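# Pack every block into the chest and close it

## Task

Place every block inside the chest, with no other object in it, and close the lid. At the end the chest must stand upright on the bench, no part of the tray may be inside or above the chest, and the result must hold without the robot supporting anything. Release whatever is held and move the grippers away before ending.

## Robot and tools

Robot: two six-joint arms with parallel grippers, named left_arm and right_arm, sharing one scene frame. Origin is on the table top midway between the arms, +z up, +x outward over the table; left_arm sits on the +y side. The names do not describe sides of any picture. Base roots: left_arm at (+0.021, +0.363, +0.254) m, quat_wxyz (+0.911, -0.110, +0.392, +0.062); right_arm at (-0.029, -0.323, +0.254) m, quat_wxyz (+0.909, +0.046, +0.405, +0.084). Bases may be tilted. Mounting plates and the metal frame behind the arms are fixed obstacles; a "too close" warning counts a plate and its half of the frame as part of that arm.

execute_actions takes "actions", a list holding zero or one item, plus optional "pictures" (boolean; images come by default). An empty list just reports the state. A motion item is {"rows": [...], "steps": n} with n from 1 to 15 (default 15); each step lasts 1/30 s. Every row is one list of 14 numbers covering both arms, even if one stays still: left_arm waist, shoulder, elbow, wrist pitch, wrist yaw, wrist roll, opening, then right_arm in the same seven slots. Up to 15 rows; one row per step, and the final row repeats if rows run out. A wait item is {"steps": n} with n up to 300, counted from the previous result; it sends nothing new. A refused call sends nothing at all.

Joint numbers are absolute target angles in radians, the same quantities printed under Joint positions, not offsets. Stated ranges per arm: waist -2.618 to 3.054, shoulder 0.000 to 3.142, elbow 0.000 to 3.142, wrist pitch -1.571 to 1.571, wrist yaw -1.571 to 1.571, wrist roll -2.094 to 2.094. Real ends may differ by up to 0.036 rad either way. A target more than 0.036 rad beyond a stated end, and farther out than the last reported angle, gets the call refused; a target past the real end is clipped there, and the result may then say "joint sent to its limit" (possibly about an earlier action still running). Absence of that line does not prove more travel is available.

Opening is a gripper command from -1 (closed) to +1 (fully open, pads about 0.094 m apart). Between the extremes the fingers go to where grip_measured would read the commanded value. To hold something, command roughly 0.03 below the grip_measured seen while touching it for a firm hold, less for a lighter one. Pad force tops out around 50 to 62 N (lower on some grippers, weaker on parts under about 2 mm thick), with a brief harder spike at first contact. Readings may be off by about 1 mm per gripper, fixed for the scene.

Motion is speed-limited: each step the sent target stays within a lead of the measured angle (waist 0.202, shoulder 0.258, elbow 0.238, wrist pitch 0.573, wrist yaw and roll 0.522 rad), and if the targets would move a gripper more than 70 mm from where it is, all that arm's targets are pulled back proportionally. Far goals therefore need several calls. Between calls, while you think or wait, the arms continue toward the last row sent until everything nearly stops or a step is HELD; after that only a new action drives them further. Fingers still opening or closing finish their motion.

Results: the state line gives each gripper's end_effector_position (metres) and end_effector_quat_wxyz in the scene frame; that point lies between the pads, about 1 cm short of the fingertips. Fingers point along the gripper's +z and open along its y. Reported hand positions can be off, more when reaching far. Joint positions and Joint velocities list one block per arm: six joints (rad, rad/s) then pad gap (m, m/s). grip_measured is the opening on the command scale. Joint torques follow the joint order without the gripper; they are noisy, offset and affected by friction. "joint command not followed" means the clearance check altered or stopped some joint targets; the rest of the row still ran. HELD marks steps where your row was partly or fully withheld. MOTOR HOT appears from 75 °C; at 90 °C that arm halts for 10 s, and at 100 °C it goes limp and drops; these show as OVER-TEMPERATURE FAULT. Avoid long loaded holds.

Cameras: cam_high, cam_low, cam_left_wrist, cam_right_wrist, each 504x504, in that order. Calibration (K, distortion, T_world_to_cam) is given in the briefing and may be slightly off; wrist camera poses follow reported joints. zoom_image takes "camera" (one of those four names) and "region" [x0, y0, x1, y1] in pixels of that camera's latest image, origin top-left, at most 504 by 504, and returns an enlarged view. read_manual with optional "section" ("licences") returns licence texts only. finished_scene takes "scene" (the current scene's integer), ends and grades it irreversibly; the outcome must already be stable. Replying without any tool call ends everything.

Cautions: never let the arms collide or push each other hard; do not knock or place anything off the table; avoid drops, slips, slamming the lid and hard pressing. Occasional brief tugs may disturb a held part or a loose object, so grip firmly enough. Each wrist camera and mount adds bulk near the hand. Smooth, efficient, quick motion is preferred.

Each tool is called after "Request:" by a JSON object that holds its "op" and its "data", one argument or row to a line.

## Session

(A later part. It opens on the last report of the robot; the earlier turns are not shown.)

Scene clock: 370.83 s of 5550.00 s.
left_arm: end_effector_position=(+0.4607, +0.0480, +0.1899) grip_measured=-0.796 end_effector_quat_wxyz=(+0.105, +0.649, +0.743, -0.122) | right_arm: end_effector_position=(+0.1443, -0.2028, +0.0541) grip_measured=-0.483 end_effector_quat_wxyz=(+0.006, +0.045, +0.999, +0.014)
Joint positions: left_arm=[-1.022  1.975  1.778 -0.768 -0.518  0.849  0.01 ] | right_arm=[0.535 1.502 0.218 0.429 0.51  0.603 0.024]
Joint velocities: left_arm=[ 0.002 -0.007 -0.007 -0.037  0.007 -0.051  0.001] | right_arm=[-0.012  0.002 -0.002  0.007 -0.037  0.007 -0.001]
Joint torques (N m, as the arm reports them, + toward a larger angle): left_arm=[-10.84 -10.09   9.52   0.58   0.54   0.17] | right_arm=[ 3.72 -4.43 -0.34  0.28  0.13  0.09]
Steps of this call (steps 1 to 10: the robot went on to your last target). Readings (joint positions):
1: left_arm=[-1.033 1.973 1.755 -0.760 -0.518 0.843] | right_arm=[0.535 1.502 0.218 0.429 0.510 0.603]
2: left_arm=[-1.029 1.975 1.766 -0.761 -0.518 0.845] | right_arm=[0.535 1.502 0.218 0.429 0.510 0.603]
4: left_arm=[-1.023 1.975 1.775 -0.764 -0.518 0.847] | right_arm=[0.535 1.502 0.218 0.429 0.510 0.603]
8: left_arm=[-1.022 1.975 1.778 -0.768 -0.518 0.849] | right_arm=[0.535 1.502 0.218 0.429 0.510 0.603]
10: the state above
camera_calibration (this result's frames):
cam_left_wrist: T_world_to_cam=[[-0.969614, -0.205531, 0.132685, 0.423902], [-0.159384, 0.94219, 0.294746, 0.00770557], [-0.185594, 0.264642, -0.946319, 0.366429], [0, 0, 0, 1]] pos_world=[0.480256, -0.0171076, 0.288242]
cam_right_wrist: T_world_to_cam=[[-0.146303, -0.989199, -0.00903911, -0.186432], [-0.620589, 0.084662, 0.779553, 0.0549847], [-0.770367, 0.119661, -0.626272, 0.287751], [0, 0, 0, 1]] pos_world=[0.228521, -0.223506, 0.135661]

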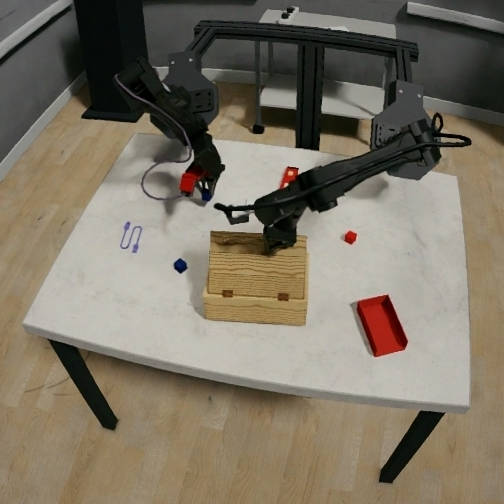

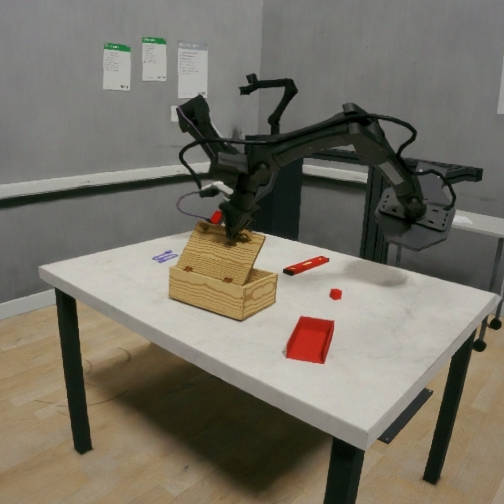

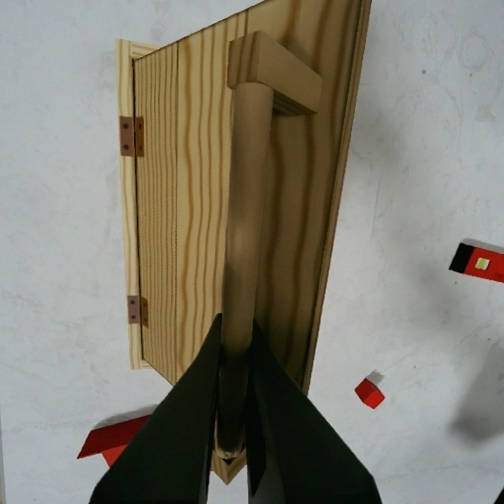

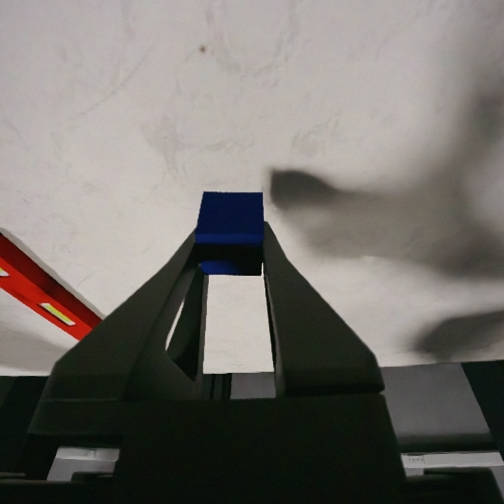

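Request:
{"op": "execute_actions", "data": {
  "actions": [
    {"rows":[[-1.06,1.94,1.77,-0.75,-0.515,0.85,-0.81,0.57,1.46,0.24,0.43,0.54,0.7,-0.52],[-1.066,1.933,1.752,-0.737,-0.518,0.847,-0.81,0.59,1.43,0.27,0.43,0.56,0.8,-0.52],[-1.072,1.926,1.734,-0.724,-0.52,0.844,-0.81,0.61,1.4,0.3,0.43,0.58,0.9,-0.52],[-1.078,1.919,1.716,-0.711,-0.522,0.841,-0.81,0.63,1.38,0.33,0.43,0.6,1.0,-0.52],[-1.084,1.912,1.698,-0.698,-0.524,0.838,-0.81,0.65,1.36,0.36,0.43,0.62,1.1,-0.52],[-1.09,1.905,1.68,-0.685,-0.526,0.835,-0.81,0.67,1.35,0.39,0.43,0.64,1.2,-0.52],[-1.095,1.899,1.662,-0.672,-0.528,0.832,-0.81,0.69,1.35,0.42,0.43,0.66,1.3,-0.52],[-1.1,1.893,1.644,-0.659,-0.53,0.829,-0.81,0.71,1.35,0.45,0.43,0.68,1.4,-0.52],[-1.105,1.887,1.626,-0.646,-0.532,0.826,-0.81,0.73,1.35,0.48,0.43,0.7,1.5,-0.52],[-1.11,1.881,1.608,-0.633,-0.534,0.823,-0.81,0.75,1.35,0.5,0.43,0.72,1.6,-0.52],[-1.115,1.876,1.59,-0.62,-0.536,0.82,-0.81,0.77,1.35,0.52,0.43,0.74,1.7,-0.52],[-1.12,1.871,1.57,-0.606,-0.538,0.817,-0.81,0.79,1.35,0.54,0.43,0.76,1.8,-0.52],[-1.124,1.866,1.55,-0.592,-0.54,0.815,-0.81,0.81,1.35,0.55,0.43,0.77,1.9,-0.52],[-1.128,1.862,1.53,-0.578,-0.54,0.812,-0.81,0.82,1.35,0.56,0.43,0.77,1.95,-0.52],[-1.13,1.858,1.51,-0.565,-0.54,0.81,-0.81,0.82,1.35,0.57,0.43,0.77,1.95,-0.52]]}
  ],
  "pictures": false
}}

Request:
{"op": "execute_actions", "data": {
  "actions": [
    {"steps":15}
  ]
}}

Scene clock: 407.80 s of 5550.00 s.
left_arm: end_effector_position=(+0.4187, +0.0439, +0.1905) grip_measured=-0.796 end_effector_quat_wxyz=(+0.111, +0.657, +0.736, -0.119) | right_arm: end_effector_position=(+0.2948, -0.0823, +0.1423) grip_measured=-0.483 end_effector_quat_wxyz=(+0.097, +0.588, +0.771, +0.226)
Joint positions: left_arm=[-1.08   1.904  1.558 -0.637 -0.554  0.822  0.01 ] | right_arm=[0.793 1.363 0.543 0.441 0.706 1.662 0.024]
Joint velocities: left_arm=[-0.129 -0.144 -0.579  0.315  0.007 -0.066 -0.   ] | right_arm=[0.335 0.002 0.227 0.007 0.212 1.927 0.   ]
Joint torques (N m, as the arm reports them, + toward a larger angle): left_arm=[-11.63 -12.38   4.48   0.89   0.44  -0.03] | right_arm=[ 3.9  -5.35  4.49  0.92  0.26 -0.04]
Steps of this call (steps 1 to 30: the robot went on to your last target; steps 31 to 100: nothing new was sent; then 33.13 s passed at rest; steps 101 to 115: all 15 steps of this action). Readings (joint positions):
101: left_arm=[-1.022 1.975 1.778 -0.768 -0.518 0.849] | right_arm=[0.539 1.499 0.218 0.428 0.513 0.618]
102: left_arm=[-1.022 1.975 1.778 -0.767 -0.519 0.849] | right_arm=[0.549 1.488 0.221 0.422 0.519 0.650]
104: left_arm=[-1.022 1.969 1.760 -0.752 -0.522 0.847] | right_arm=[0.582 1.448 0.245 0.405 0.538 0.753]
108: left_arm=[-1.038 1.943 1.690 -0.710 -0.537 0.838] | right_arm=[0.661 1.377 0.374 0.408 0.596 1.049]
115: the state above

Scene clock: 408.30 s of 5550.00 s.
left_arm: end_effector_position=(+0.4062, +0.0435, +0.1863) grip_measured=-0.796 end_effector_quat_wxyz=(+0.106, +0.661, +0.733, -0.121) | right_arm: end_effector_position=(+0.2995, -0.0843, +0.1460) grip_measured=-0.483 end_effector_quat_wxyz=(+0.082, +0.691, +0.678, +0.235)
Joint positions: left_arm=[-1.088  1.9    1.516 -0.617 -0.555  0.813  0.01 ] | right_arm=[0.806 1.363 0.553 0.441 0.752 1.937 0.024]
Joint velocities: left_arm=[ 0.007  0.017 -0.022 -0.022 -0.037 -0.007 -0.001] | right_arm=[-0.017 -0.007  0.012 -0.022  0.007  0.095 -0.   ]
Joint torques (N m, as the arm reports them, + toward a larger angle): left_arm=[-11.65 -12.67   5.06   1.25   0.37  -0.03] | right_arm=[ 4.87 -5.08  4.9   0.9   0.17  0.03]
Steps of this call (steps 1 to 15: the robot went on to your last target). Readings (joint positions):
1: left_arm=[-1.084 1.901 1.542 -0.628 -0.555 0.820] | right_arm=[0.801 1.363 0.550 0.441 0.713 1.720]
2: left_arm=[-1.086 1.900 1.531 -0.624 -0.555 0.818] | right_arm=[0.805 1.363 0.553 0.441 0.720 1.766]
4: left_arm=[-1.088 1.900 1.520 -0.618 -0.555 0.816] | right_arm=[0.806 1.363 0.553 0.441 0.732 1.831]
8: left_arm=[-1.088 1.900 1.516 -0.618 -0.555 0.813] | right_arm=[0.806 1.363 0.553 0.441 0.745 1.900]
15: the state above
camera_calibration (this result's frames):
cam_left_wrist: T_world_to_cam=[[-0.976205, -0.177011, 0.12526, 0.373396], [-0.133607, 0.945951, 0.295509, -0.0063925], [-0.170798, 0.271742, -0.947092, 0.347884], [0, 0, 0, 1]] pos_world=[0.423075, -0.0223926, 0.284596]
cam_right_wrist: T_world_to_cam=[[-0.90762, 0.117317, -0.403066, 0.333162], [-0.317101, 0.437584, 0.841408, -0.000537582], [0.275086, 0.891492, -0.359959, 0.163826], [0, 0, 0, 1]] pos_world=[0.257148, -0.1849, 0.193709]

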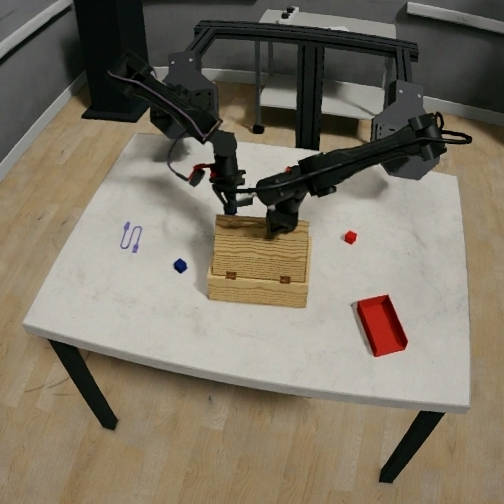

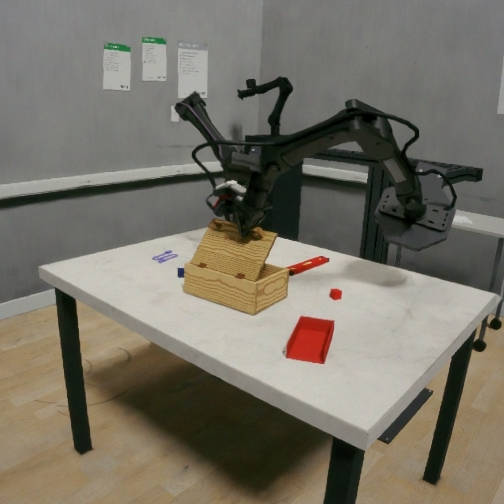

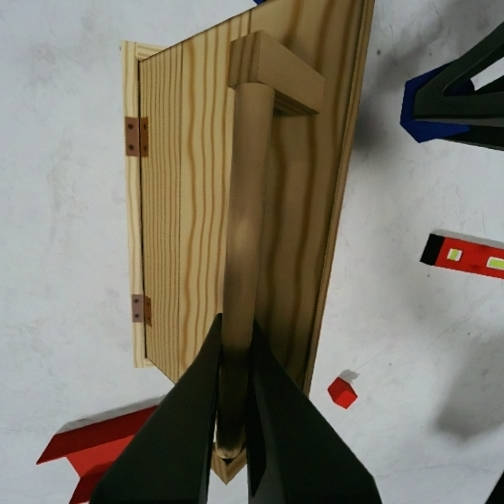

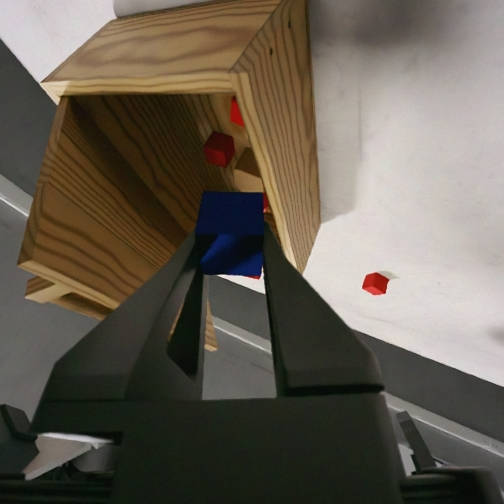

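Request:
{"op": "execute_actions", "data": {
  "actions": [
    {"rows":[[-1.13,1.858,1.51,-0.59,-0.54,0.81,-0.81,0.81,1.38,0.57,0.52,0.75,1.9,-0.52],[-1.13,1.858,1.51,-0.59,-0.54,0.81,-0.81,0.8,1.41,0.57,0.6,0.75,1.85,-0.52],[-1.13,1.858,1.51,-0.59,-0.54,0.81,-0.81,0.795,1.44,0.57,0.67,0.75,1.8,-0.52],[-1.13,1.858,1.51,-0.59,-0.54,0.81,-0.81,0.79,1.47,0.575,0.74,0.75,1.75,-0.52],[-1.13,1.858,1.51,-0.59,-0.54,0.81,-0.81,0.785,1.5,0.575,0.8,0.75,1.7,-0.52],[-1.13,1.858,1.51,-0.59,-0.54,0.81,-0.81,0.78,1.52,0.575,0.86,0.75,1.65,-0.52],[-1.13,1.858,1.51,-0.59,-0.54,0.81,-0.81,0.775,1.54,0.575,0.91,0.75,1.62,-0.52],[-1.13,1.858,1.51,-0.59,-0.54,0.81,-0.81,0.77,1.56,0.58,0.95,0.745,1.62,-0.52],[-1.13,1.858,1.51,-0.59,-0.54,0.81,-0.81,0.765,1.58,0.58,0.965,0.745,1.62,-0.52],[-1.13,1.858,1.51,-0.59,-0.54,0.81,-0.81,0.76,1.61,0.58,0.965,0.745,1.62,-0.52]]}
  ],
  "pictures": false
}}

Request:
{"op": "execute_actions", "data": {
  "actions": [
    {"rows":[[-1.13,1.858,1.51,-0.59,-0.54,0.81,-0.81,0.76,1.61,0.585,0.968,0.74,1.62,-0.52],[-1.13,1.858,1.51,-0.59,-0.54,0.81,-0.81,0.75,1.622,0.6,0.968,0.73,1.62,-0.52],[-1.13,1.858,1.51,-0.59,-0.54,0.81,-0.81,0.74,1.636,0.615,0.968,0.72,1.62,-0.52],[-1.13,1.858,1.51,-0.59,-0.54,0.81,-0.81,0.73,1.65,0.63,0.968,0.71,1.62,-0.52],[-1.13,1.858,1.51,-0.59,-0.54,0.81,-0.81,0.72,1.664,0.645,0.968,0.7,1.62,-0.52],[-1.13,1.858,1.51,-0.59,-0.54,0.81,-0.81,0.71,1.678,0.66,0.968,0.69,1.62,-0.52],[-1.13,1.858,1.51,-0.59,-0.54,0.81,-0.81,0.7,1.692,0.672,0.968,0.68,1.62,-0.52],[-1.13,1.858,1.51,-0.59,-0.54,0.81,-0.81,0.685,1.71,0.685,0.968,0.668,1.62,-0.52]]}
  ]
}}

Scene clock: 434.93 s of 5550.00 s.
left_arm: end_effector_position=(+0.4062, +0.0435, +0.1863) grip_measured=-0.796 end_effector_quat_wxyz=(+0.106, +0.661, +0.733, -0.121) | right_arm: end_effector_position=(+0.3213, -0.0674, +0.1235) grip_measured=-0.483 end_effector_quat_wxyz=(+0.152, +0.640, +0.698, +0.281)
Joint positions: left_arm=[-1.088  1.9    1.516 -0.617 -0.555  0.813  0.01 ] | right_arm=[0.762 1.608 0.555 0.905 0.75  1.656 0.024]
Joint velocities: left_arm=[-0.002 -0.002  0.002  0.007 -0.022 -0.037  0.001] | right_arm=[-0.007  0.007 -0.002  0.286  0.007 -0.183 -0.001]
Joint torques (N m, as the arm reports them, + toward a larger angle): left_arm=[-11.63 -12.64   5.06   0.98   0.37  -0.02] | right_arm=[ 3.8  -5.07  4.75  1.28 -0.11 -0.12]
Steps of this call (steps 1 to 15: the robot went on to your last target; steps 16 to 90: nothing new was sent; then 23.13 s passed at rest; steps 91 to 105: all 15 steps of this action). Readings (joint positions):
91: left_arm=[-1.088 1.900 1.516 -0.617 -0.555 0.813] | right_arm=[0.806 1.365 0.553 0.450 0.753 1.941]
92: left_arm=[-1.088 1.900 1.516 -0.617 -0.555 0.813] | right_arm=[0.806 1.372 0.553 0.474 0.753 1.926]
94: left_arm=[-1.088 1.900 1.516 -0.617 -0.555 0.813] | right_arm=[0.802 1.407 0.553 0.558 0.753 1.878]
98: left_arm=[-1.088 1.900 1.516 -0.617 -0.555 0.813] | right_arm=[0.782 1.519 0.553 0.748 0.752 1.746]
105: the state above

Scene clock: 435.43 s of 5550.00 s.
left_arm: end_effector_position=(+0.4062, +0.0435, +0.1863) grip_measured=-0.796 end_effector_quat_wxyz=(+0.106, +0.661, +0.733, -0.121) | right_arm: end_effector_position=(+0.3560, -0.0596, +0.1060) grip_measured=-0.483 end_effector_quat_wxyz=(+0.165, +0.648, +0.681, +0.298)
Joint positions: left_arm=[-1.088  1.9    1.516 -0.617 -0.555  0.813  0.01 ] | right_arm=[0.684 1.704 0.666 0.959 0.681 1.633 0.024]
Joint velocities: left_arm=[-0.012  0.012 -0.027 -0.037 -0.007 -0.007  0.001] | right_arm=[ 0.002 -0.012 -0.007  0.022 -0.051  0.037 -0.   ]
Joint torques (N m, as the arm reports them, + toward a larger angle): left_arm=[-11.6  -12.61   5.03   0.97   0.38  -0.04] | right_arm=[ 4.64 -5.52  4.1   1.34 -0.18 -0.16]
Steps of this call (steps 1 to 15: all 15 steps of this action). Readings (joint positions):
1: left_arm=[-1.088 1.900 1.516 -0.617 -0.555 0.813] | right_arm=[0.762 1.608 0.555 0.916 0.749 1.651]
2: left_arm=[-1.088 1.900 1.516 -0.617 -0.555 0.813] | right_arm=[0.761 1.608 0.558 0.924 0.747 1.647]
4: left_arm=[-1.088 1.900 1.516 -0.617 -0.555 0.813] | right_arm=[0.750 1.619 0.579 0.936 0.739 1.641]
8: left_arm=[-1.088 1.900 1.516 -0.617 -0.555 0.813] | right_arm=[0.710 1.671 0.644 0.955 0.709 1.636]
15: the state above
camera_calibration (this result's frames):
cam_left_wrist: T_world_to_cam=[[-0.976205, -0.177011, 0.12526, 0.373396], [-0.133607, 0.945951, 0.295509, -0.0063925], [-0.170798, 0.271742, -0.947092, 0.347884], [0, 0, 0, 1]] pos_world=[0.423075, -0.0223926, 0.284596]
cam_right_wrist: T_world_to_cam=[[-0.80024, 0.068111, -0.5958, 0.344691], [-0.506823, 0.454247, 0.73266, 0.120204], [0.320542, 0.888268, -0.328986, 0.0921869], [0, 0, 0, 1]] pos_world=[0.307208, -0.159966, 0.147627]

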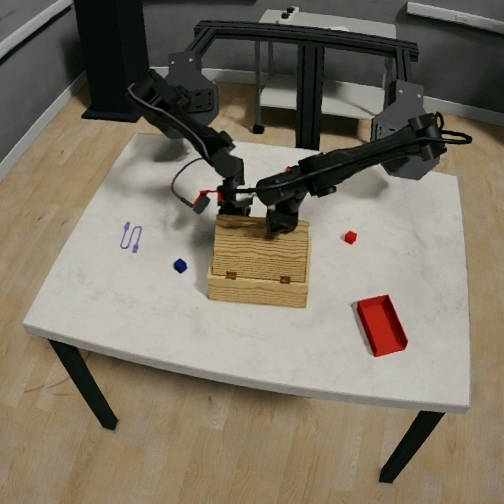

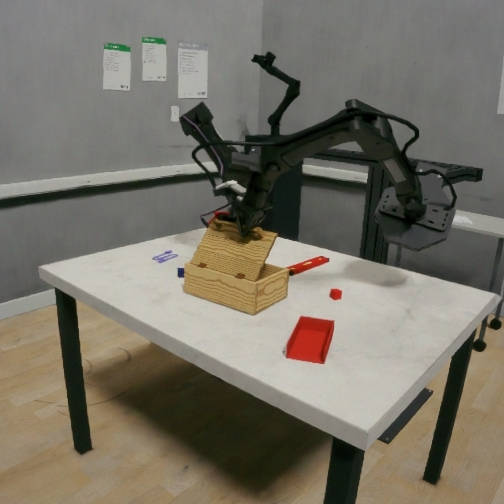

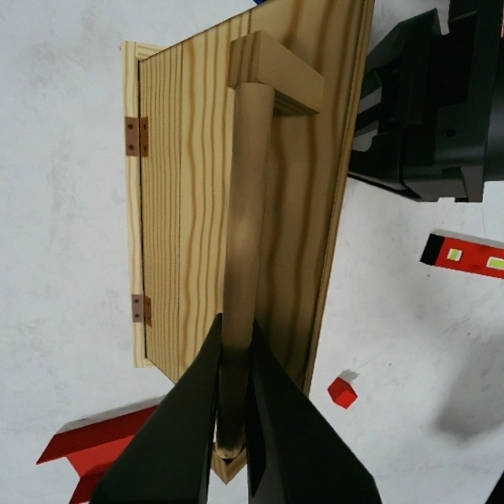

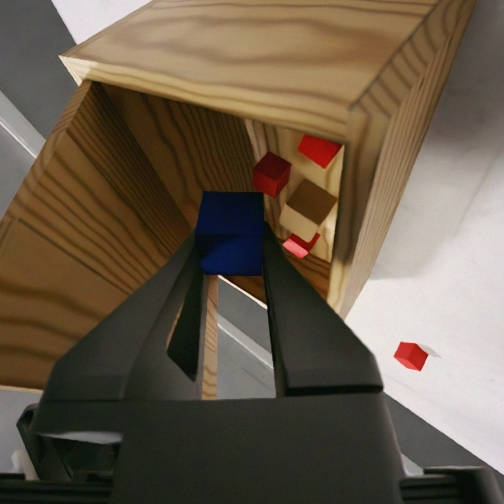

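Request:
{"op": "execute_actions", "data": {
  "actions": [
    {"rows":[[-1.13,1.858,1.51,-0.59,-0.54,0.81,-0.81,0.675,1.725,0.7,0.96,0.655,1.62,-0.52],[-1.13,1.858,1.51,-0.59,-0.54,0.81,-0.81,0.665,1.74,0.714,0.96,0.645,1.62,-0.52],[-1.13,1.858,1.51,-0.59,-0.54,0.81,-0.81,0.655,1.755,0.728,0.96,0.635,1.62,-0.52],[-1.13,1.858,1.51,-0.59,-0.54,0.81,-0.81,0.645,1.77,0.742,0.955,0.625,1.62,-0.52],[-1.13,1.858,1.51,-0.59,-0.54,0.81,-0.81,0.635,1.785,0.756,0.955,0.615,1.62,-0.52],[-1.13,1.858,1.51,-0.59,-0.54,0.81,-0.81,0.625,1.8,0.77,0.955,0.605,1.62,-0.52],[-1.13,1.858,1.51,-0.59,-0.54,0.81,-0.81,0.615,1.815,0.785,0.95,0.595,1.62,-0.52],[-1.13,1.858,1.51,-0.59,-0.54,0.81,-0.81,0.605,1.832,0.8,0.95,0.585,1.62,-0.52]]}
  ]
}}

Scene clock: 447.00 s of 5550.00 s.
left_arm: end_effector_position=(+0.4062, +0.0435, +0.1863) grip_measured=-0.796 end_effector_quat_wxyz=(+0.106, +0.661, +0.733, -0.121) | right_arm: end_effector_position=(+0.3729, -0.0545, +0.0689) grip_measured=-0.483 end_effector_quat_wxyz=(+0.161, +0.648, +0.685, +0.293)
Joint positions: left_arm=[-1.088  1.9    1.516 -0.617 -0.555  0.813  0.01 ] | right_arm=[0.602 1.828 0.777 0.958 0.598 1.632 0.024]
Joint velocities: left_arm=[-0.002 -0.017  0.002 -0.037  0.022 -0.007  0.   ] | right_arm=[ 0.007 -0.002 -0.012 -0.022 -0.037 -0.051 -0.001]
Joint torques (N m, as the arm reports them, + toward a larger angle): left_arm=[-11.62 -12.62   5.05   0.97   0.37  -0.03] | right_arm=[ 5.   -6.31  4.27  1.18 -0.19 -0.11]
Steps of this call (steps 1 to 15: the robot went on to your last target; steps 16 to 90: nothing new was sent; then 8.07 s passed at rest; steps 91 to 105: all 15 steps of this action). Readings (joint positions):
91: left_arm=[-1.088 1.900 1.516 -0.617 -0.555 0.813] | right_arm=[0.683 1.705 0.667 0.960 0.673 1.632]
92: left_arm=[-1.088 1.900 1.516 -0.617 -0.555 0.813] | right_arm=[0.680 1.710 0.673 0.960 0.669 1.632]
94: left_arm=[-1.088 1.900 1.516 -0.617 -0.555 0.813] | right_arm=[0.667 1.733 0.696 0.960 0.657 1.632]
98: left_arm=[-1.088 1.900 1.516 -0.617 -0.555 0.813] | right_arm=[0.625 1.796 0.755 0.960 0.626 1.632]
105: the state above
camera_calibration (this result's frames):
cam_left_wrist: T_world_to_cam=[[-0.976205, -0.177011, 0.12526, 0.373396], [-0.133607, 0.945951, 0.295509, -0.0063925], [-0.170798, 0.271742, -0.947092, 0.347884], [0, 0, 0, 1]] pos_world=[0.423075, -0.0223926, 0.284596]
cam_right_wrist: T_world_to_cam=[[-0.809203, 0.0615696, -0.584294, 0.337962], [-0.498752, 0.453661, 0.738538, 0.150195], [0.310543, 0.889045, -0.336396, 0.0743339], [0, 0, 0, 1]] pos_world=[0.325306, -0.155032, 0.11155]

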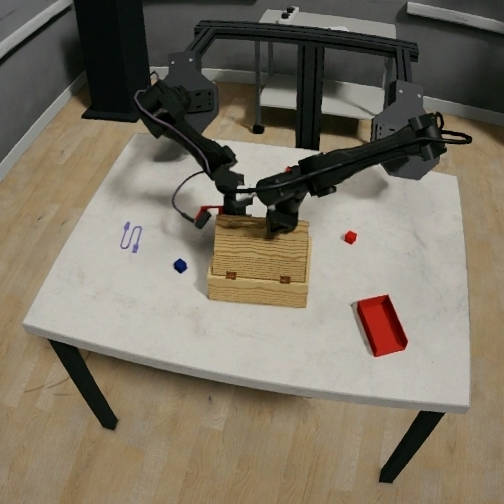

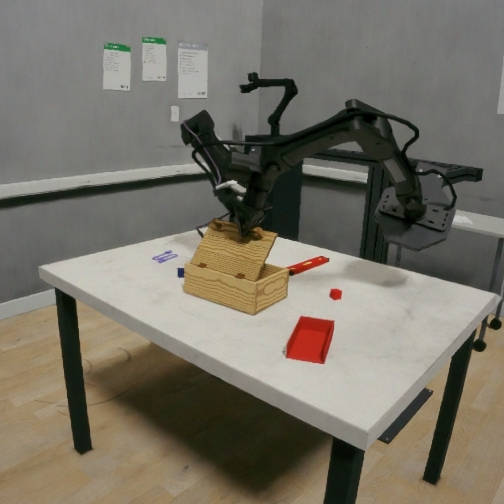

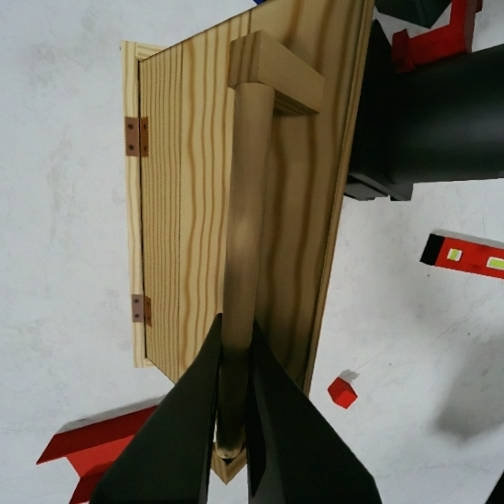

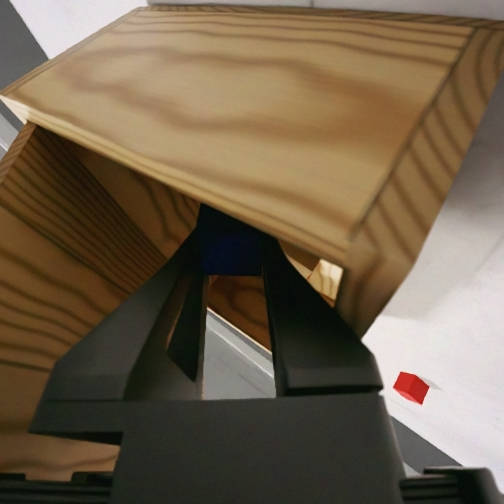

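Request:
{"op": "execute_actions", "data": {
  "actions": [
    {"rows":[[-1.13,1.858,1.51,-0.59,-0.54,0.81,-0.81,0.605,1.832,0.8,0.95,0.585,1.62,-0.42],[-1.13,1.858,1.51,-0.59,-0.54,0.81,-0.81,0.605,1.832,0.8,0.95,0.585,1.62,-0.36],[-1.13,1.858,1.51,-0.59,-0.54,0.81,-0.81,0.605,1.832,0.8,0.95,0.585,1.62,-0.36],[-1.13,1.858,1.51,-0.59,-0.54,0.81,-0.81,0.605,1.832,0.8,0.95,0.585,1.62,-0.36],[-1.13,1.858,1.51,-0.59,-0.54,0.81,-0.81,0.63,1.8,0.76,0.96,0.62,1.62,-0.36],[-1.13,1.858,1.51,-0.59,-0.54,0.81,-0.81,0.645,1.78,0.74,0.96,0.635,1.62,-0.36],[-1.13,1.858,1.51,-0.59,-0.54,0.81,-0.81,0.66,1.76,0.72,0.96,0.65,1.62,-0.36],[-1.13,1.858,1.51,-0.59,-0.54,0.81,-0.81,0.675,1.74,0.7,0.96,0.665,1.62,-0.36],[-1.13,1.858,1.51,-0.59,-0.54,0.81,-0.81,0.69,1.72,0.68,0.96,0.68,1.62,-0.36],[-1.13,1.858,1.51,-0.59,-0.54,0.81,-0.81,0.705,1.7,0.66,0.96,0.695,1.62,-0.36],[-1.13,1.858,1.51,-0.59,-0.54,0.81,-0.81,0.72,1.68,0.64,0.96,0.71,1.62,-0.36],[-1.13,1.858,1.51,-0.59,-0.54,0.81,-0.81,0.735,1.66,0.62,0.96,0.725,1.62,-0.36],[-1.13,1.858,1.51,-0.59,-0.54,0.81,-0.81,0.75,1.64,0.6,0.96,0.74,1.62,-0.36],[-1.13,1.858,1.51,-0.59,-0.54,0.81,-0.81,0.765,1.62,0.58,0.96,0.755,1.62,-0.36],[-1.13,1.858,1.51,-0.59,-0.54,0.81,-0.81,0.78,1.595,0.555,0.96,0.76,1.62,-0.36]]}
  ]
}}

Request:
{"op": "execute_actions", "data": {
  "actions": [
    {"rows":[[-1.13,1.858,1.51,-0.59,-0.54,0.81,-0.81,0.785,1.57,0.555,0.9,0.76,1.6,-0.36],[-1.13,1.858,1.51,-0.59,-0.54,0.81,-0.81,0.79,1.54,0.555,0.82,0.76,1.6,-0.36],[-1.13,1.858,1.51,-0.59,-0.54,0.81,-0.81,0.795,1.51,0.555,0.74,0.76,1.6,-0.36],[-1.13,1.858,1.51,-0.59,-0.54,0.81,-0.81,0.8,1.48,0.555,0.67,0.76,1.6,-0.36],[-1.13,1.858,1.51,-0.59,-0.54,0.81,-0.81,0.8,1.45,0.555,0.6,0.76,1.6,-0.36],[-1.13,1.858,1.51,-0.59,-0.54,0.81,-0.81,0.8,1.42,0.555,0.54,0.76,1.6,-0.36],[-1.13,1.858,1.51,-0.59,-0.54,0.81,-0.81,0.8,1.39,0.555,0.48,0.76,1.6,-0.36],[-1.13,1.858,1.51,-0.59,-0.54,0.81,-0.81,0.8,1.36,0.555,0.42,0.76,1.6,-0.36],[-1.13,1.858,1.51,-0.59,-0.54,0.81,-0.81,0.77,1.34,0.57,0.36,0.74,1.55,-0.36],[-1.13,1.858,1.51,-0.59,-0.54,0.81,-0.81,0.72,1.32,0.59,0.3,0.72,1.5,-0.36],[-1.13,1.858,1.51,-0.59,-0.54,0.81,-0.81,0.67,1.3,0.62,0.24,0.69,1.45,-0.36],[-1.13,1.858,1.51,-0.59,-0.54,0.81,-0.81,0.62,1.28,0.65,0.18,0.66,1.4,-0.36],[-1.13,1.858,1.51,-0.59,-0.54,0.81,-0.81,0.56,1.27,0.68,0.12,0.63,1.35,-0.36],[-1.13,1.858,1.51,-0.59,-0.54,0.81,-0.81,0.5,1.27,0.71,0.06,0.59,1.3,-0.36],[-1.13,1.858,1.51,-0.59,-0.54,0.81,-0.81,0.44,1.27,0.74,-0.02,0.55,1.3,-0.36]]}
  ],
  "pictures": false
}}

Request:
{"op": "execute_actions", "data": {
  "actions": [
    {"rows":[[-1.13,1.858,1.51,-0.59,-0.54,0.81,-0.81,0.4,1.28,0.77,-0.09,0.52,1.3,-0.3],[-1.13,1.858,1.51,-0.59,-0.54,0.81,-0.81,0.36,1.29,0.8,-0.16,0.5,1.3,-0.2],[-1.13,1.858,1.51,-0.59,-0.54,0.81,-0.81,0.33,1.3,0.84,-0.22,0.48,1.3,-0.1],[-1.13,1.858,1.51,-0.59,-0.54,0.81,-0.81,0.31,1.32,0.89,-0.28,0.46,1.3,0],[-1.13,1.858,1.51,-0.59,-0.54,0.81,-0.81,0.29,1.34,0.94,-0.33,0.44,1.3,0.1],[-1.13,1.858,1.51,-0.59,-0.54,0.81,-0.81,0.275,1.36,0.99,-0.38,0.42,1.3,0.2],[-1.13,1.858,1.51,-0.59,-0.54,0.81,-0.81,0.26,1.385,1.04,-0.42,0.4,1.3,0.2],[-1.13,1.858,1.51,-0.59,-0.54,0.81,-0.81,0.25,1.41,1.09,-0.46,0.38,1.3,0.2],[-1.13,1.858,1.51,-0.59,-0.54,0.81,-0.81,0.24,1.435,1.14,-0.49,0.36,1.3,0.2],[-1.13,1.858,1.51,-0.59,-0.54,0.81,-0.81,0.23,1.46,1.19,-0.515,0.34,1.3,0.2],[-1.13,1.858,1.51,-0.59,-0.54,0.81,-0.81,0.225,1.485,1.24,-0.53,0.32,1.3,0.2],[-1.13,1.858,1.51,-0.59,-0.54,0.81,-0.81,0.222,1.505,1.28,-0.535,0.31,1.3,0.2]]}
  ],
  "pictures": false
}}

Request:
{"op": "execute_actions", "data": {
  "actions": [
    {"steps":10}
  ]
}}

Scene clock: 490.13 s of 5550.00 s.
left_arm: end_effector_position=(+0.4062, +0.0435, +0.1863) grip_measured=-0.796 end_effector_quat_wxyz=(+0.106, +0.661, +0.733, -0.121) | right_arm: end_effector_position=(+0.3418, -0.0534, +0.1249) grip_measured=-0.361 end_effector_quat_wxyz=(+0.153, +0.640, +0.686, +0.312)
Joint positions: left_arm=[-1.088  1.9    1.516 -0.617 -0.555  0.813  0.01 ] | right_arm=[0.74  1.65  0.611 0.963 0.695 1.63  0.03 ]
Joint velocities: left_arm=[-0.012 -0.007 -0.017 -0.007 -0.066  0.007  0.   ] | right_arm=[ 0.422 -0.642 -0.623 -0.022  0.403  0.095  0.   ]
Joint torques (N m, as the arm reports them, + toward a larger angle): left_arm=[-11.62 -12.64   5.05   0.96   0.37  -0.02] | right_arm=[ 5.85 -6.76  1.51  1.2   0.01 -0.1 ]
Steps of this call (steps 1 to 15: the robot went on to your last target; steps 16 to 90: nothing new was sent; then 39.63 s passed at rest; steps 91 to 105: all 15 steps of this action). Readings (joint positions):
91: left_arm=[-1.088 1.900 1.516 -0.617 -0.555 0.813] | right_arm=[0.602 1.828 0.777 0.958 0.591 1.631]
92: left_arm=[-1.088 1.900 1.516 -0.617 -0.555 0.813] | right_arm=[0.602 1.828 0.778 0.962 0.591 1.630]
94: left_arm=[-1.088 1.900 1.516 -0.617 -0.555 0.813] | right_arm=[0.602 1.828 0.781 0.963 0.591 1.630]
98: left_arm=[-1.088 1.900 1.516 -0.617 -0.555 0.813] | right_arm=[0.625 1.798 0.751 0.963 0.614 1.630]
105: the state above
camera_calibration (this result's frames):
cam_left_wrist: T_world_to_cam=[[-0.976205, -0.177011, 0.12526, 0.373396], [-0.133607, 0.945951, 0.295509, -0.0063925], [-0.170798, 0.271742, -0.947092, 0.347884], [0, 0, 0, 1]] pos_world=[0.423075, -0.0223926, 0.284596]
cam_right_wrist: T_world_to_cam=[[-0.799861, 0.0627406, -0.596896, 0.343924], [-0.522428, 0.416787, 0.74388, 0.0983801], [0.29545, 0.906836, -0.300594, 0.103491], [0, 0, 0, 1]] pos_world=[0.295912, -0.156431, 0.163213]

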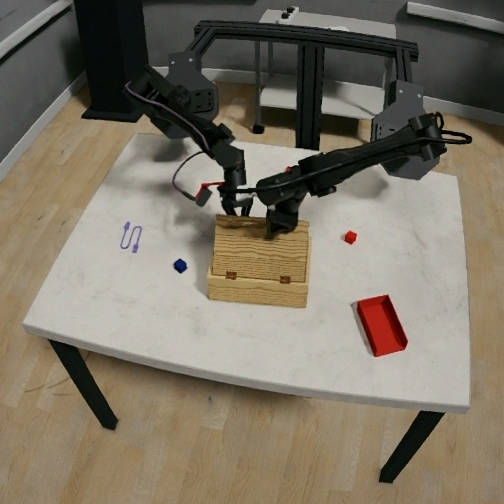

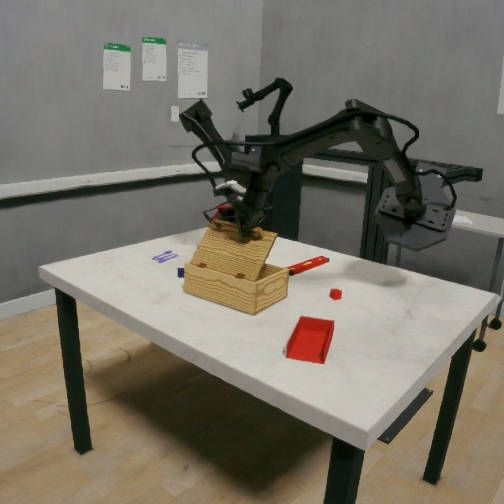

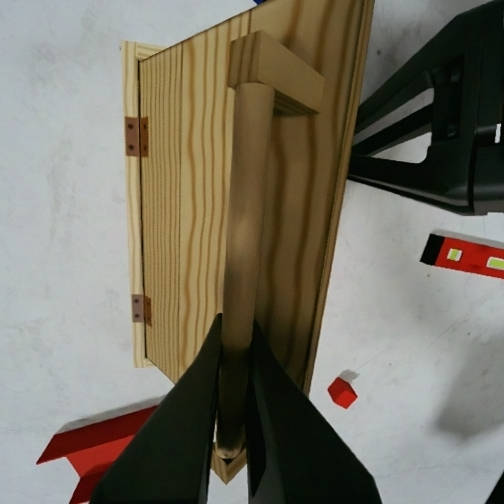

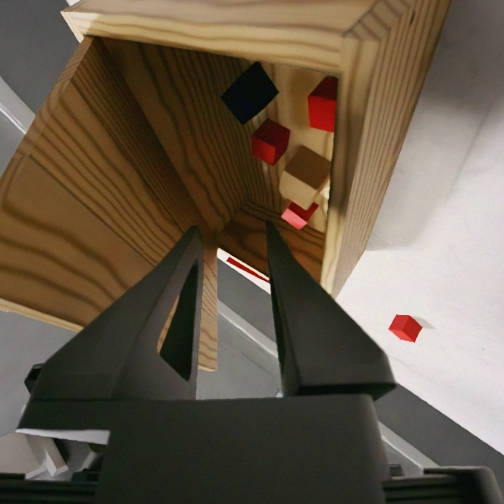

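Scene clock: 490.63 s of 5550.00 s.
left_arm: end_effector_position=(+0.4062, +0.0435, +0.1863) grip_measured=-0.796 end_effector_quat_wxyz=(+0.106, +0.661, +0.733, -0.121) | right_arm: end_effector_position=(+0.3538, -0.1508, +0.1237) grip_measured=-0.361 end_effector_quat_wxyz=(+0.160, +0.545, +0.811, +0.140)
Joint positions: left_arm=[-1.088  1.9    1.516 -0.617 -0.555  0.813  0.01 ] | right_arm=[0.543 1.3   0.663 0.249 0.646 1.435 0.03 ]
Joint velocities: left_arm=[-0.002 -0.002 -0.007  0.007 -0.066 -0.007 -0.001] | right_arm=[-1.722 -0.134  0.95  -1.795 -0.623 -0.886 -0.   ]
Joint torques (N m, as the arm reports them, + toward a larger angle): left_arm=[-11.57 -12.62   5.06   0.99   0.36  -0.03] | right_arm=[ 2.49 -6.83  5.51  0.88  0.13 -0.08]
Steps of this call (steps 1 to 15: all 15 steps of this action). Readings (joint positions):
1: left_arm=[-1.088 1.900 1.516 -0.617 -0.555 0.813] | right_arm=[0.753 1.627 0.592 0.956 0.705 1.627]
2: left_arm=[-1.088 1.900 1.516 -0.617 -0.555 0.813] | right_arm=[0.764 1.603 0.580 0.933 0.713 1.624]
4: left_arm=[-1.088 1.900 1.516 -0.617 -0.555 0.813] | right_arm=[0.776 1.550 0.569 0.856 0.724 1.620]
8: left_arm=[-1.088 1.900 1.516 -0.617 -0.555 0.813] | right_arm=[0.782 1.428 0.568 0.657 0.734 1.615]
15: the state above

Scene clock: 491.13 s of 5550.00 s.
left_arm: end_effector_position=(+0.4062, +0.0435, +0.1863) grip_measured=-0.796 end_effector_quat_wxyz=(+0.106, +0.661, +0.733, -0.121) | right_arm: end_effector_position=(+0.4294, -0.2031, +0.0940) grip_measured=+0.198 end_effector_quat_wxyz=(+0.046, +0.508, +0.860, +0.023)
Joint positions: left_arm=[-1.088  1.9    1.516 -0.617 -0.555  0.813  0.01 ] | right_arm=[ 0.228  1.499  1.257 -0.436  0.352  1.311  0.056]
Joint velocities: left_arm=[-0.007 -0.002  0.002  0.007 -0.022 -0.022 -0.   ] | right_arm=[-0.002  0.071  0.188 -0.403 -0.198 -0.037 -0.002]
Joint torques (N m, as the arm reports them, + toward a larger angle): left_arm=[-11.66 -12.65   5.04   0.98   0.36  -0.03] | right_arm=[ 1.76 -8.53  5.91 -0.01  0.04 -0.07]
Steps of this call (steps 1 to 15: all 15 steps of this action). Readings (joint positions):
1: left_arm=[-1.088 1.900 1.516 -0.617 -0.555 0.813] | right_arm=[0.485 1.298 0.697 0.188 0.623 1.410]
2: left_arm=[-1.088 1.900 1.516 -0.617 -0.555 0.813] | right_arm=[0.432 1.298 0.731 0.126 0.601 1.390]
4: left_arm=[-1.088 1.900 1.516 -0.617 -0.555 0.813] | right_arm=[0.351 1.300 0.800 -0.003 0.559 1.361]
8: left_arm=[-1.088 1.900 1.516 -0.617 -0.555 0.813] | right_arm=[0.272 1.361 0.986 -0.236 0.476 1.330]
15: the state above

Scene clock: 491.47 s of 5550.00 s.
left_arm: end_effector_position=(+0.4062, +0.0435, +0.1863) grip_measured=-0.796 end_effector_quat_wxyz=(+0.106, +0.661, +0.733, -0.121) | right_arm: end_effector_position=(+0.4112, -0.2011, +0.0929) grip_measured=+0.198 end_effector_quat_wxyz=(+0.008, +0.496, +0.868, +0.010)
Joint positions: left_arm=[-1.088  1.9    1.516 -0.617 -0.555  0.813  0.01 ] | right_arm=[ 0.228  1.501  1.261 -0.513  0.315  1.308  0.056]
Joint velocities: left_arm=[-0.022  0.007  0.007 -0.095 -0.051 -0.037 -0.001] | right_arm=[-0.002  0.002 -0.007 -0.037  0.007 -0.051 -0.001]
Joint torques (N m, as the arm reports them, + toward a larger angle): left_arm=[-11.62 -12.55   5.06   0.98   0.35  -0.05] | right_arm=[ 1.69 -8.16  6.36  0.29 -0.02 -0.08]
Steps of this call (steps 1 to 10: the robot went on to your last target). Readings (joint positions):
1: left_arm=[-1.088 1.900 1.516 -0.617 -0.555 0.813] | right_arm=[0.228 1.500 1.260 -0.449 0.343 1.310]
2: left_arm=[-1.088 1.900 1.516 -0.617 -0.555 0.813] | right_arm=[0.228 1.500 1.261 -0.461 0.337 1.310]
4: left_arm=[-1.088 1.900 1.516 -0.617 -0.555 0.813] | right_arm=[0.228 1.500 1.261 -0.484 0.327 1.309]
8: left_arm=[-1.088 1.900 1.516 -0.617 -0.555 0.813] | right_arm=[0.228 1.501 1.261 -0.507 0.317 1.308]
10: the state above
camera_calibration (this result's frames):
cam_left_wrist: T_world_to_cam=[[-0.976205, -0.177011, 0.12526, 0.373396], [-0.133607, 0.945951, 0.295509, -0.0063925], [-0.170798, 0.271742, -0.947092, 0.347884], [0, 0, 0, 1]] pos_world=[0.423075, -0.0223926, 0.284596]
cam_right_wrist: T_world_to_cam=[[-0.888307, -0.459196, -0.00700306, 0.266161], [-0.289918, 0.548884, 0.784011, 0.147186], [-0.356171, 0.698473, -0.620707, 0.463065], [0, 0, 0, 1]] pos_world=[0.444034, -0.282006, 0.173896]

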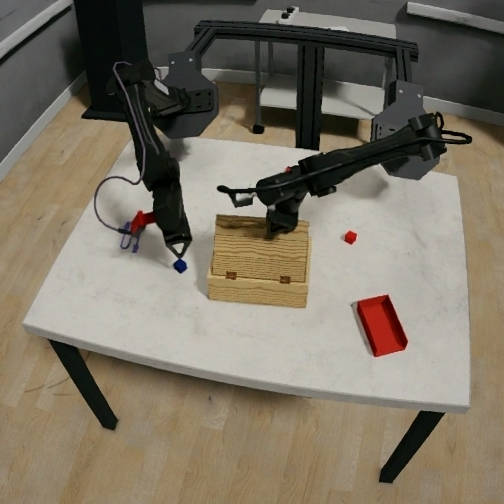

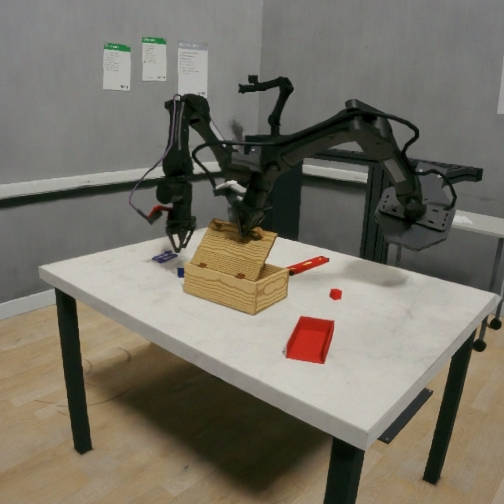

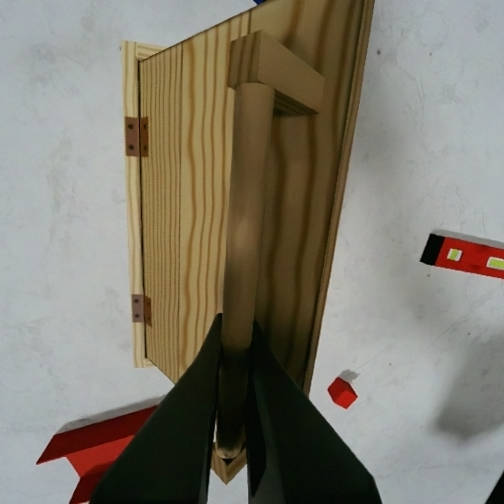

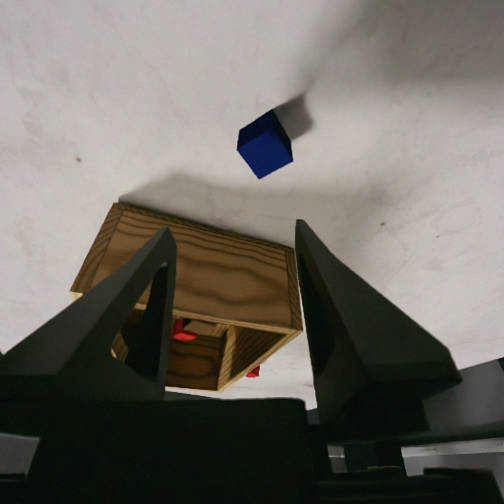

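Request:
{"op": "execute_actions", "data": {
  "actions": [
    {"rows":[[-1.13,1.858,1.51,-0.59,-0.54,0.81,-0.81,0.215,1.52,1.245,-0.5,0.305,1.2,0.2],[-1.13,1.858,1.51,-0.59,-0.54,0.81,-0.81,0.21,1.54,1.24,-0.47,0.3,1.1,0.2],[-1.13,1.858,1.51,-0.59,-0.54,0.81,-0.81,0.205,1.56,1.235,-0.44,0.295,1.0,0.2],[-1.13,1.858,1.51,-0.59,-0.54,0.81,-0.81,0.2,1.58,1.23,-0.41,0.29,0.9,0.2],[-1.13,1.858,1.51,-0.59,-0.54,0.81,-0.81,0.19,1.6,1.225,-0.385,0.285,0.8,0.2],[-1.13,1.858,1.51,-0.59,-0.54,0.81,-0.81,0.185,1.62,1.22,-0.36,0.28,0.75,0.2],[-1.13,1.858,1.51,-0.59,-0.54,0.81,-0.81,0.178,1.635,1.215,-0.345,0.278,0.75,0.2],[-1.13,1.858,1.51,-0.59,-0.54,0.81,-0.81,0.172,1.65,1.215,-0.335,0.278,0.75,0.2]]}
  ],
  "pictures": false
}}

Request:
{"op": "execute_actions", "data": {
  "actions": [
    {"steps":10}
  ]
}}

Scene clock: 507.63 s of 5550.00 s.
left_arm: end_effector_position=(+0.4062, +0.0435, +0.1863) grip_measured=-0.796 end_effector_quat_wxyz=(+0.106, +0.661, +0.733, -0.121) | right_arm: end_effector_position=(+0.3809, -0.2064, +0.0262) grip_measured=+0.199 end_effector_quat_wxyz=(-0.023, +0.265, +0.964, -0.013)
Joint positions: left_arm=[-1.088  1.9    1.516 -0.617 -0.555  0.813  0.01 ] | right_arm=[ 0.176  1.667  1.215 -0.372  0.281  0.792  0.056]
Joint velocities: left_arm=[ 0.002  0.017  0.002 -0.022  0.007 -0.007  0.   ] | right_arm=[-0.012 -0.012 -0.007  0.183 -0.125 -0.242 -0.   ]
Joint torques (N m, as the arm reports them, + toward a larger angle): left_arm=[-11.63 -12.6    5.01   0.97   0.37  -0.04] | right_arm=[ 2.14 -9.53  4.02  0.38 -0.08 -0.06]
Steps of this call (steps 1 to 30: the robot went on to your last target; steps 31 to 100: nothing new was sent; then 12.33 s passed at rest; steps 101 to 115: all 15 steps of this action). Readings (joint positions):
101: left_arm=[-1.088 1.900 1.516 -0.617 -0.555 0.813] | right_arm=[0.228 1.502 1.261 -0.519 0.311 1.290]
102: left_arm=[-1.088 1.900 1.516 -0.617 -0.555 0.813] | right_arm=[0.225 1.507 1.261 -0.513 0.309 1.258]
104: left_arm=[-1.088 1.900 1.516 -0.617 -0.555 0.813] | right_arm=[0.217 1.528 1.261 -0.483 0.305 1.153]
108: left_arm=[-1.088 1.900 1.516 -0.617 -0.555 0.813] | right_arm=[0.191 1.608 1.245 -0.402 0.292 0.925]
115: the state above

Scene clock: 507.97 s of 5550.00 s.
left_arm: end_effector_position=(+0.4062, +0.0435, +0.1863) grip_measured=-0.796 end_effector_quat_wxyz=(+0.106, +0.661, +0.733, -0.121) | right_arm: end_effector_position=(+0.3861, -0.2050, +0.0260) grip_measured=+0.199 end_effector_quat_wxyz=(-0.014, +0.252, +0.967, -0.007)
Joint positions: left_arm=[-1.088  1.9    1.516 -0.617 -0.555  0.813  0.01 ] | right_arm=[ 0.176  1.667  1.215 -0.349  0.281  0.76   0.056]
Joint velocities: left_arm=[ 0.002 -0.017 -0.017 -0.051 -0.007  0.11   0.   ] | right_arm=[-0.002 -0.012 -0.007  0.037 -0.037  0.007 -0.   ]
Joint torques (N m, as the arm reports them, + toward a larger angle): left_arm=[-11.62 -12.7    5.01   0.98   0.36  -0.03] | right_arm=[ 2.06 -9.73  3.94  0.4  -0.04 -0.1 ]
Steps of this call (steps 1 to 10: the robot went on to your last target). Readings (joint positions):
1: left_arm=[-1.088 1.900 1.516 -0.617 -0.555 0.813] | right_arm=[0.176 1.667 1.215 -0.365 0.281 0.784]
2: left_arm=[-1.088 1.900 1.516 -0.617 -0.555 0.813] | right_arm=[0.176 1.667 1.215 -0.360 0.281 0.779]
4: left_arm=[-1.088 1.900 1.516 -0.617 -0.555 0.813] | right_arm=[0.176 1.667 1.215 -0.356 0.281 0.771]
8: left_arm=[-1.088 1.900 1.516 -0.617 -0.555 0.813] | right_arm=[0.176 1.667 1.215 -0.350 0.281 0.762]
10: the state above
camera_calibration (this result's frames):
cam_left_wrist: T_world_to_cam=[[-0.976205, -0.177011, 0.12526, 0.373396], [-0.133607, 0.945951, 0.295509, -0.0063925], [-0.170798, 0.271742, -0.947092, 0.347884], [0, 0, 0, 1]] pos_world=[0.423075, -0.0223926, 0.284596]
cam_right_wrist: T_world_to_cam=[[-0.535562, -0.843489, 0.0412239, 0.0254493], [-0.490516, 0.35044, 0.797863, 0.230915], [-0.687436, 0.407084, -0.601427, 0.483012], [0, 0, 0, 1]] pos_world=[0.458937, -0.256082, 0.105209]

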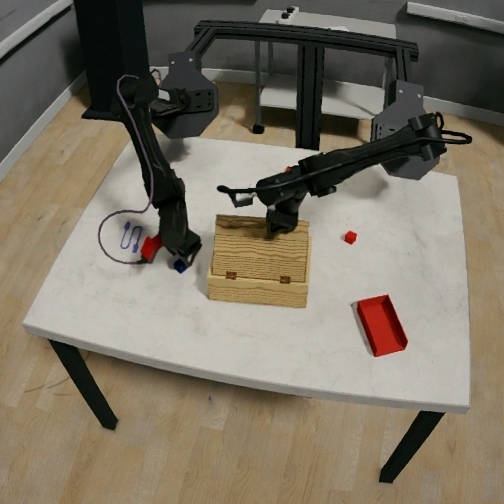

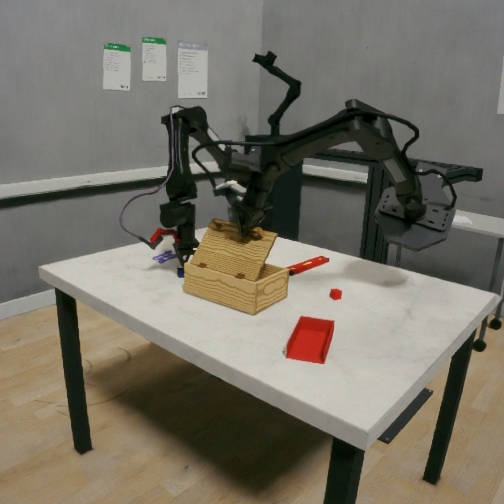

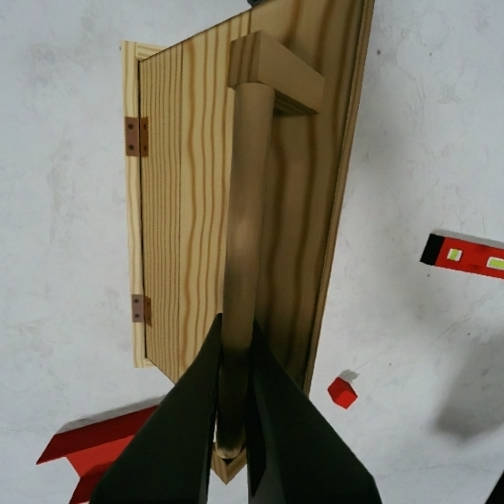

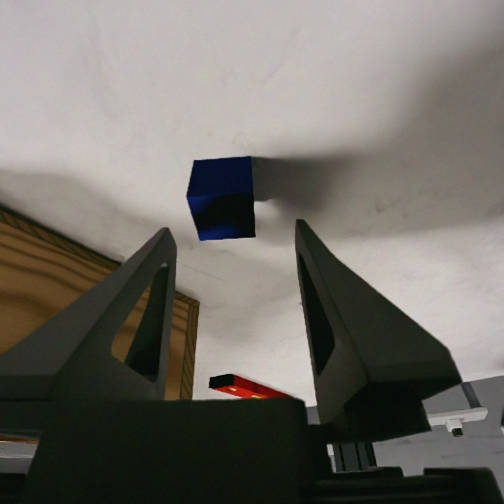

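Request:
{"op": "execute_actions", "data": {
  "actions": [
    {"rows":[[-1.13,1.858,1.51,-0.59,-0.54,0.81,-0.81,0.165,1.67,1.22,-0.29,0.27,0.7,0.2],[-1.13,1.858,1.51,-0.59,-0.54,0.81,-0.81,0.16,1.68,1.22,-0.26,0.268,0.67,0.2],[-1.13,1.858,1.51,-0.59,-0.54,0.81,-0.81,0.158,1.69,1.22,-0.245,0.268,0.67,0.2],[-1.13,1.858,1.51,-0.59,-0.54,0.81,-0.81,0.158,1.707,1.22,-0.245,0.268,0.67,0.2]]}
  ]
}}

Scene clock: 524.23 s of 5550.00 s.
left_arm: end_effector_position=(+0.4062, +0.0435, +0.1863) grip_measured=-0.796 end_effector_quat_wxyz=(+0.106, +0.661, +0.733, -0.121) | right_arm: end_effector_position=(+0.3944, -0.2033, +0.0114) grip_measured=+0.199 end_effector_quat_wxyz=(+0.005, +0.224, +0.975, +0.003)
Joint positions: left_arm=[-1.088  1.9    1.516 -0.617 -0.555  0.813  0.01 ] | right_arm=[ 0.164  1.708  1.215 -0.262  0.272  0.68   0.056]
Joint velocities: left_arm=[-0.007 -0.002 -0.002 -0.051 -0.007  0.037 -0.001] | right_arm=[-0.002  0.002 -0.007  0.022 -0.022 -0.095 -0.001]
Joint torques (N m, as the arm reports them, + toward a larger angle): left_arm=[-11.62 -12.64   5.06   0.97   0.37  -0.02] | right_arm=[ 1.89 -8.77  4.2   0.49 -0.07 -0.1 ]
Steps of this call (steps 1 to 30: the robot went on to your last target; steps 31 to 100: nothing new was sent; then 12.43 s passed at rest; steps 101 to 115: all 15 steps of this action). Readings (joint positions):
101: left_arm=[-1.088 1.900 1.516 -0.617 -0.555 0.813] | right_arm=[0.176 1.667 1.215 -0.343 0.280 0.748]
102: left_arm=[-1.088 1.900 1.516 -0.617 -0.555 0.813] | right_arm=[0.174 1.669 1.215 -0.332 0.277 0.735]
104: left_arm=[-1.088 1.900 1.516 -0.617 -0.555 0.813] | right_arm=[0.170 1.676 1.215 -0.303 0.275 0.714]
108: left_arm=[-1.088 1.900 1.516 -0.617 -0.555 0.813] | right_arm=[0.164 1.701 1.215 -0.274 0.274 0.692]
115: the state above
camera_calibration (this result's frames):
cam_left_wrist: T_world_to_cam=[[-0.976205, -0.177011, 0.12526, 0.373396], [-0.133607, 0.945951, 0.295509, -0.0063925], [-0.170798, 0.271742, -0.947092, 0.347884], [0, 0, 0, 1]] pos_world=[0.423075, -0.0223926, 0.284596]
cam_right_wrist: T_world_to_cam=[[-0.486283, -0.873729, 0.0112729, 0.00661108], [-0.542017, 0.311734, 0.78041, 0.258697], [-0.685381, 0.37339, -0.625166, 0.471849], [0, 0, 0, 1]] pos_world=[0.466829, -0.251052, 0.09302]

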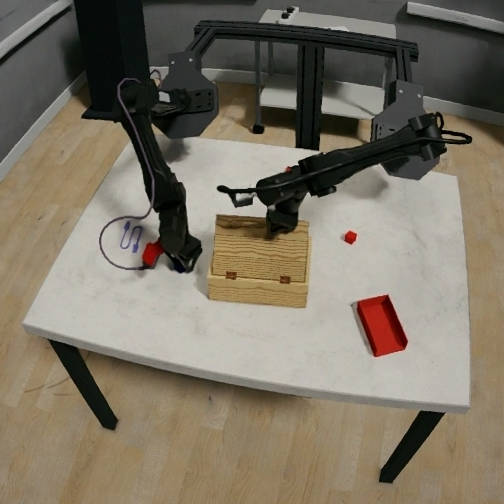

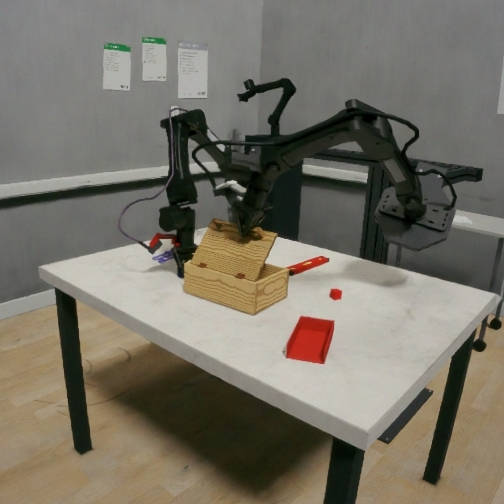

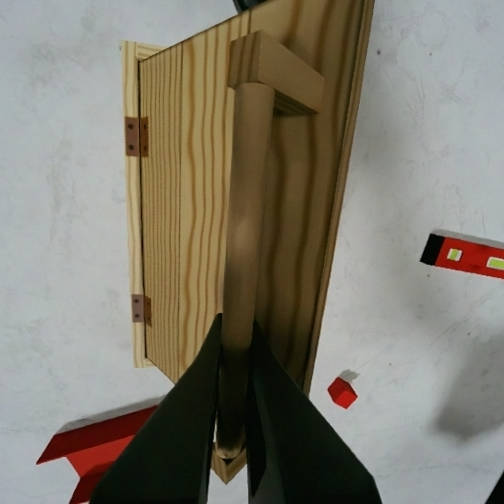

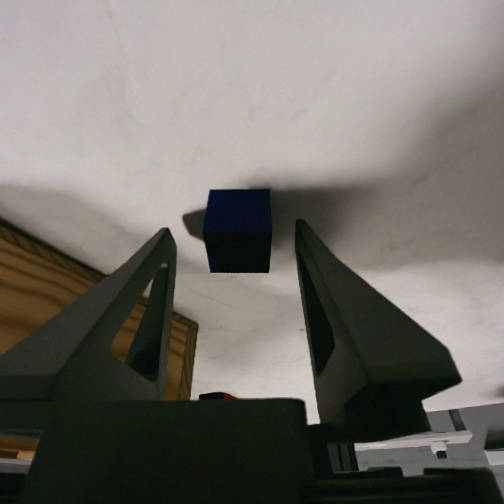

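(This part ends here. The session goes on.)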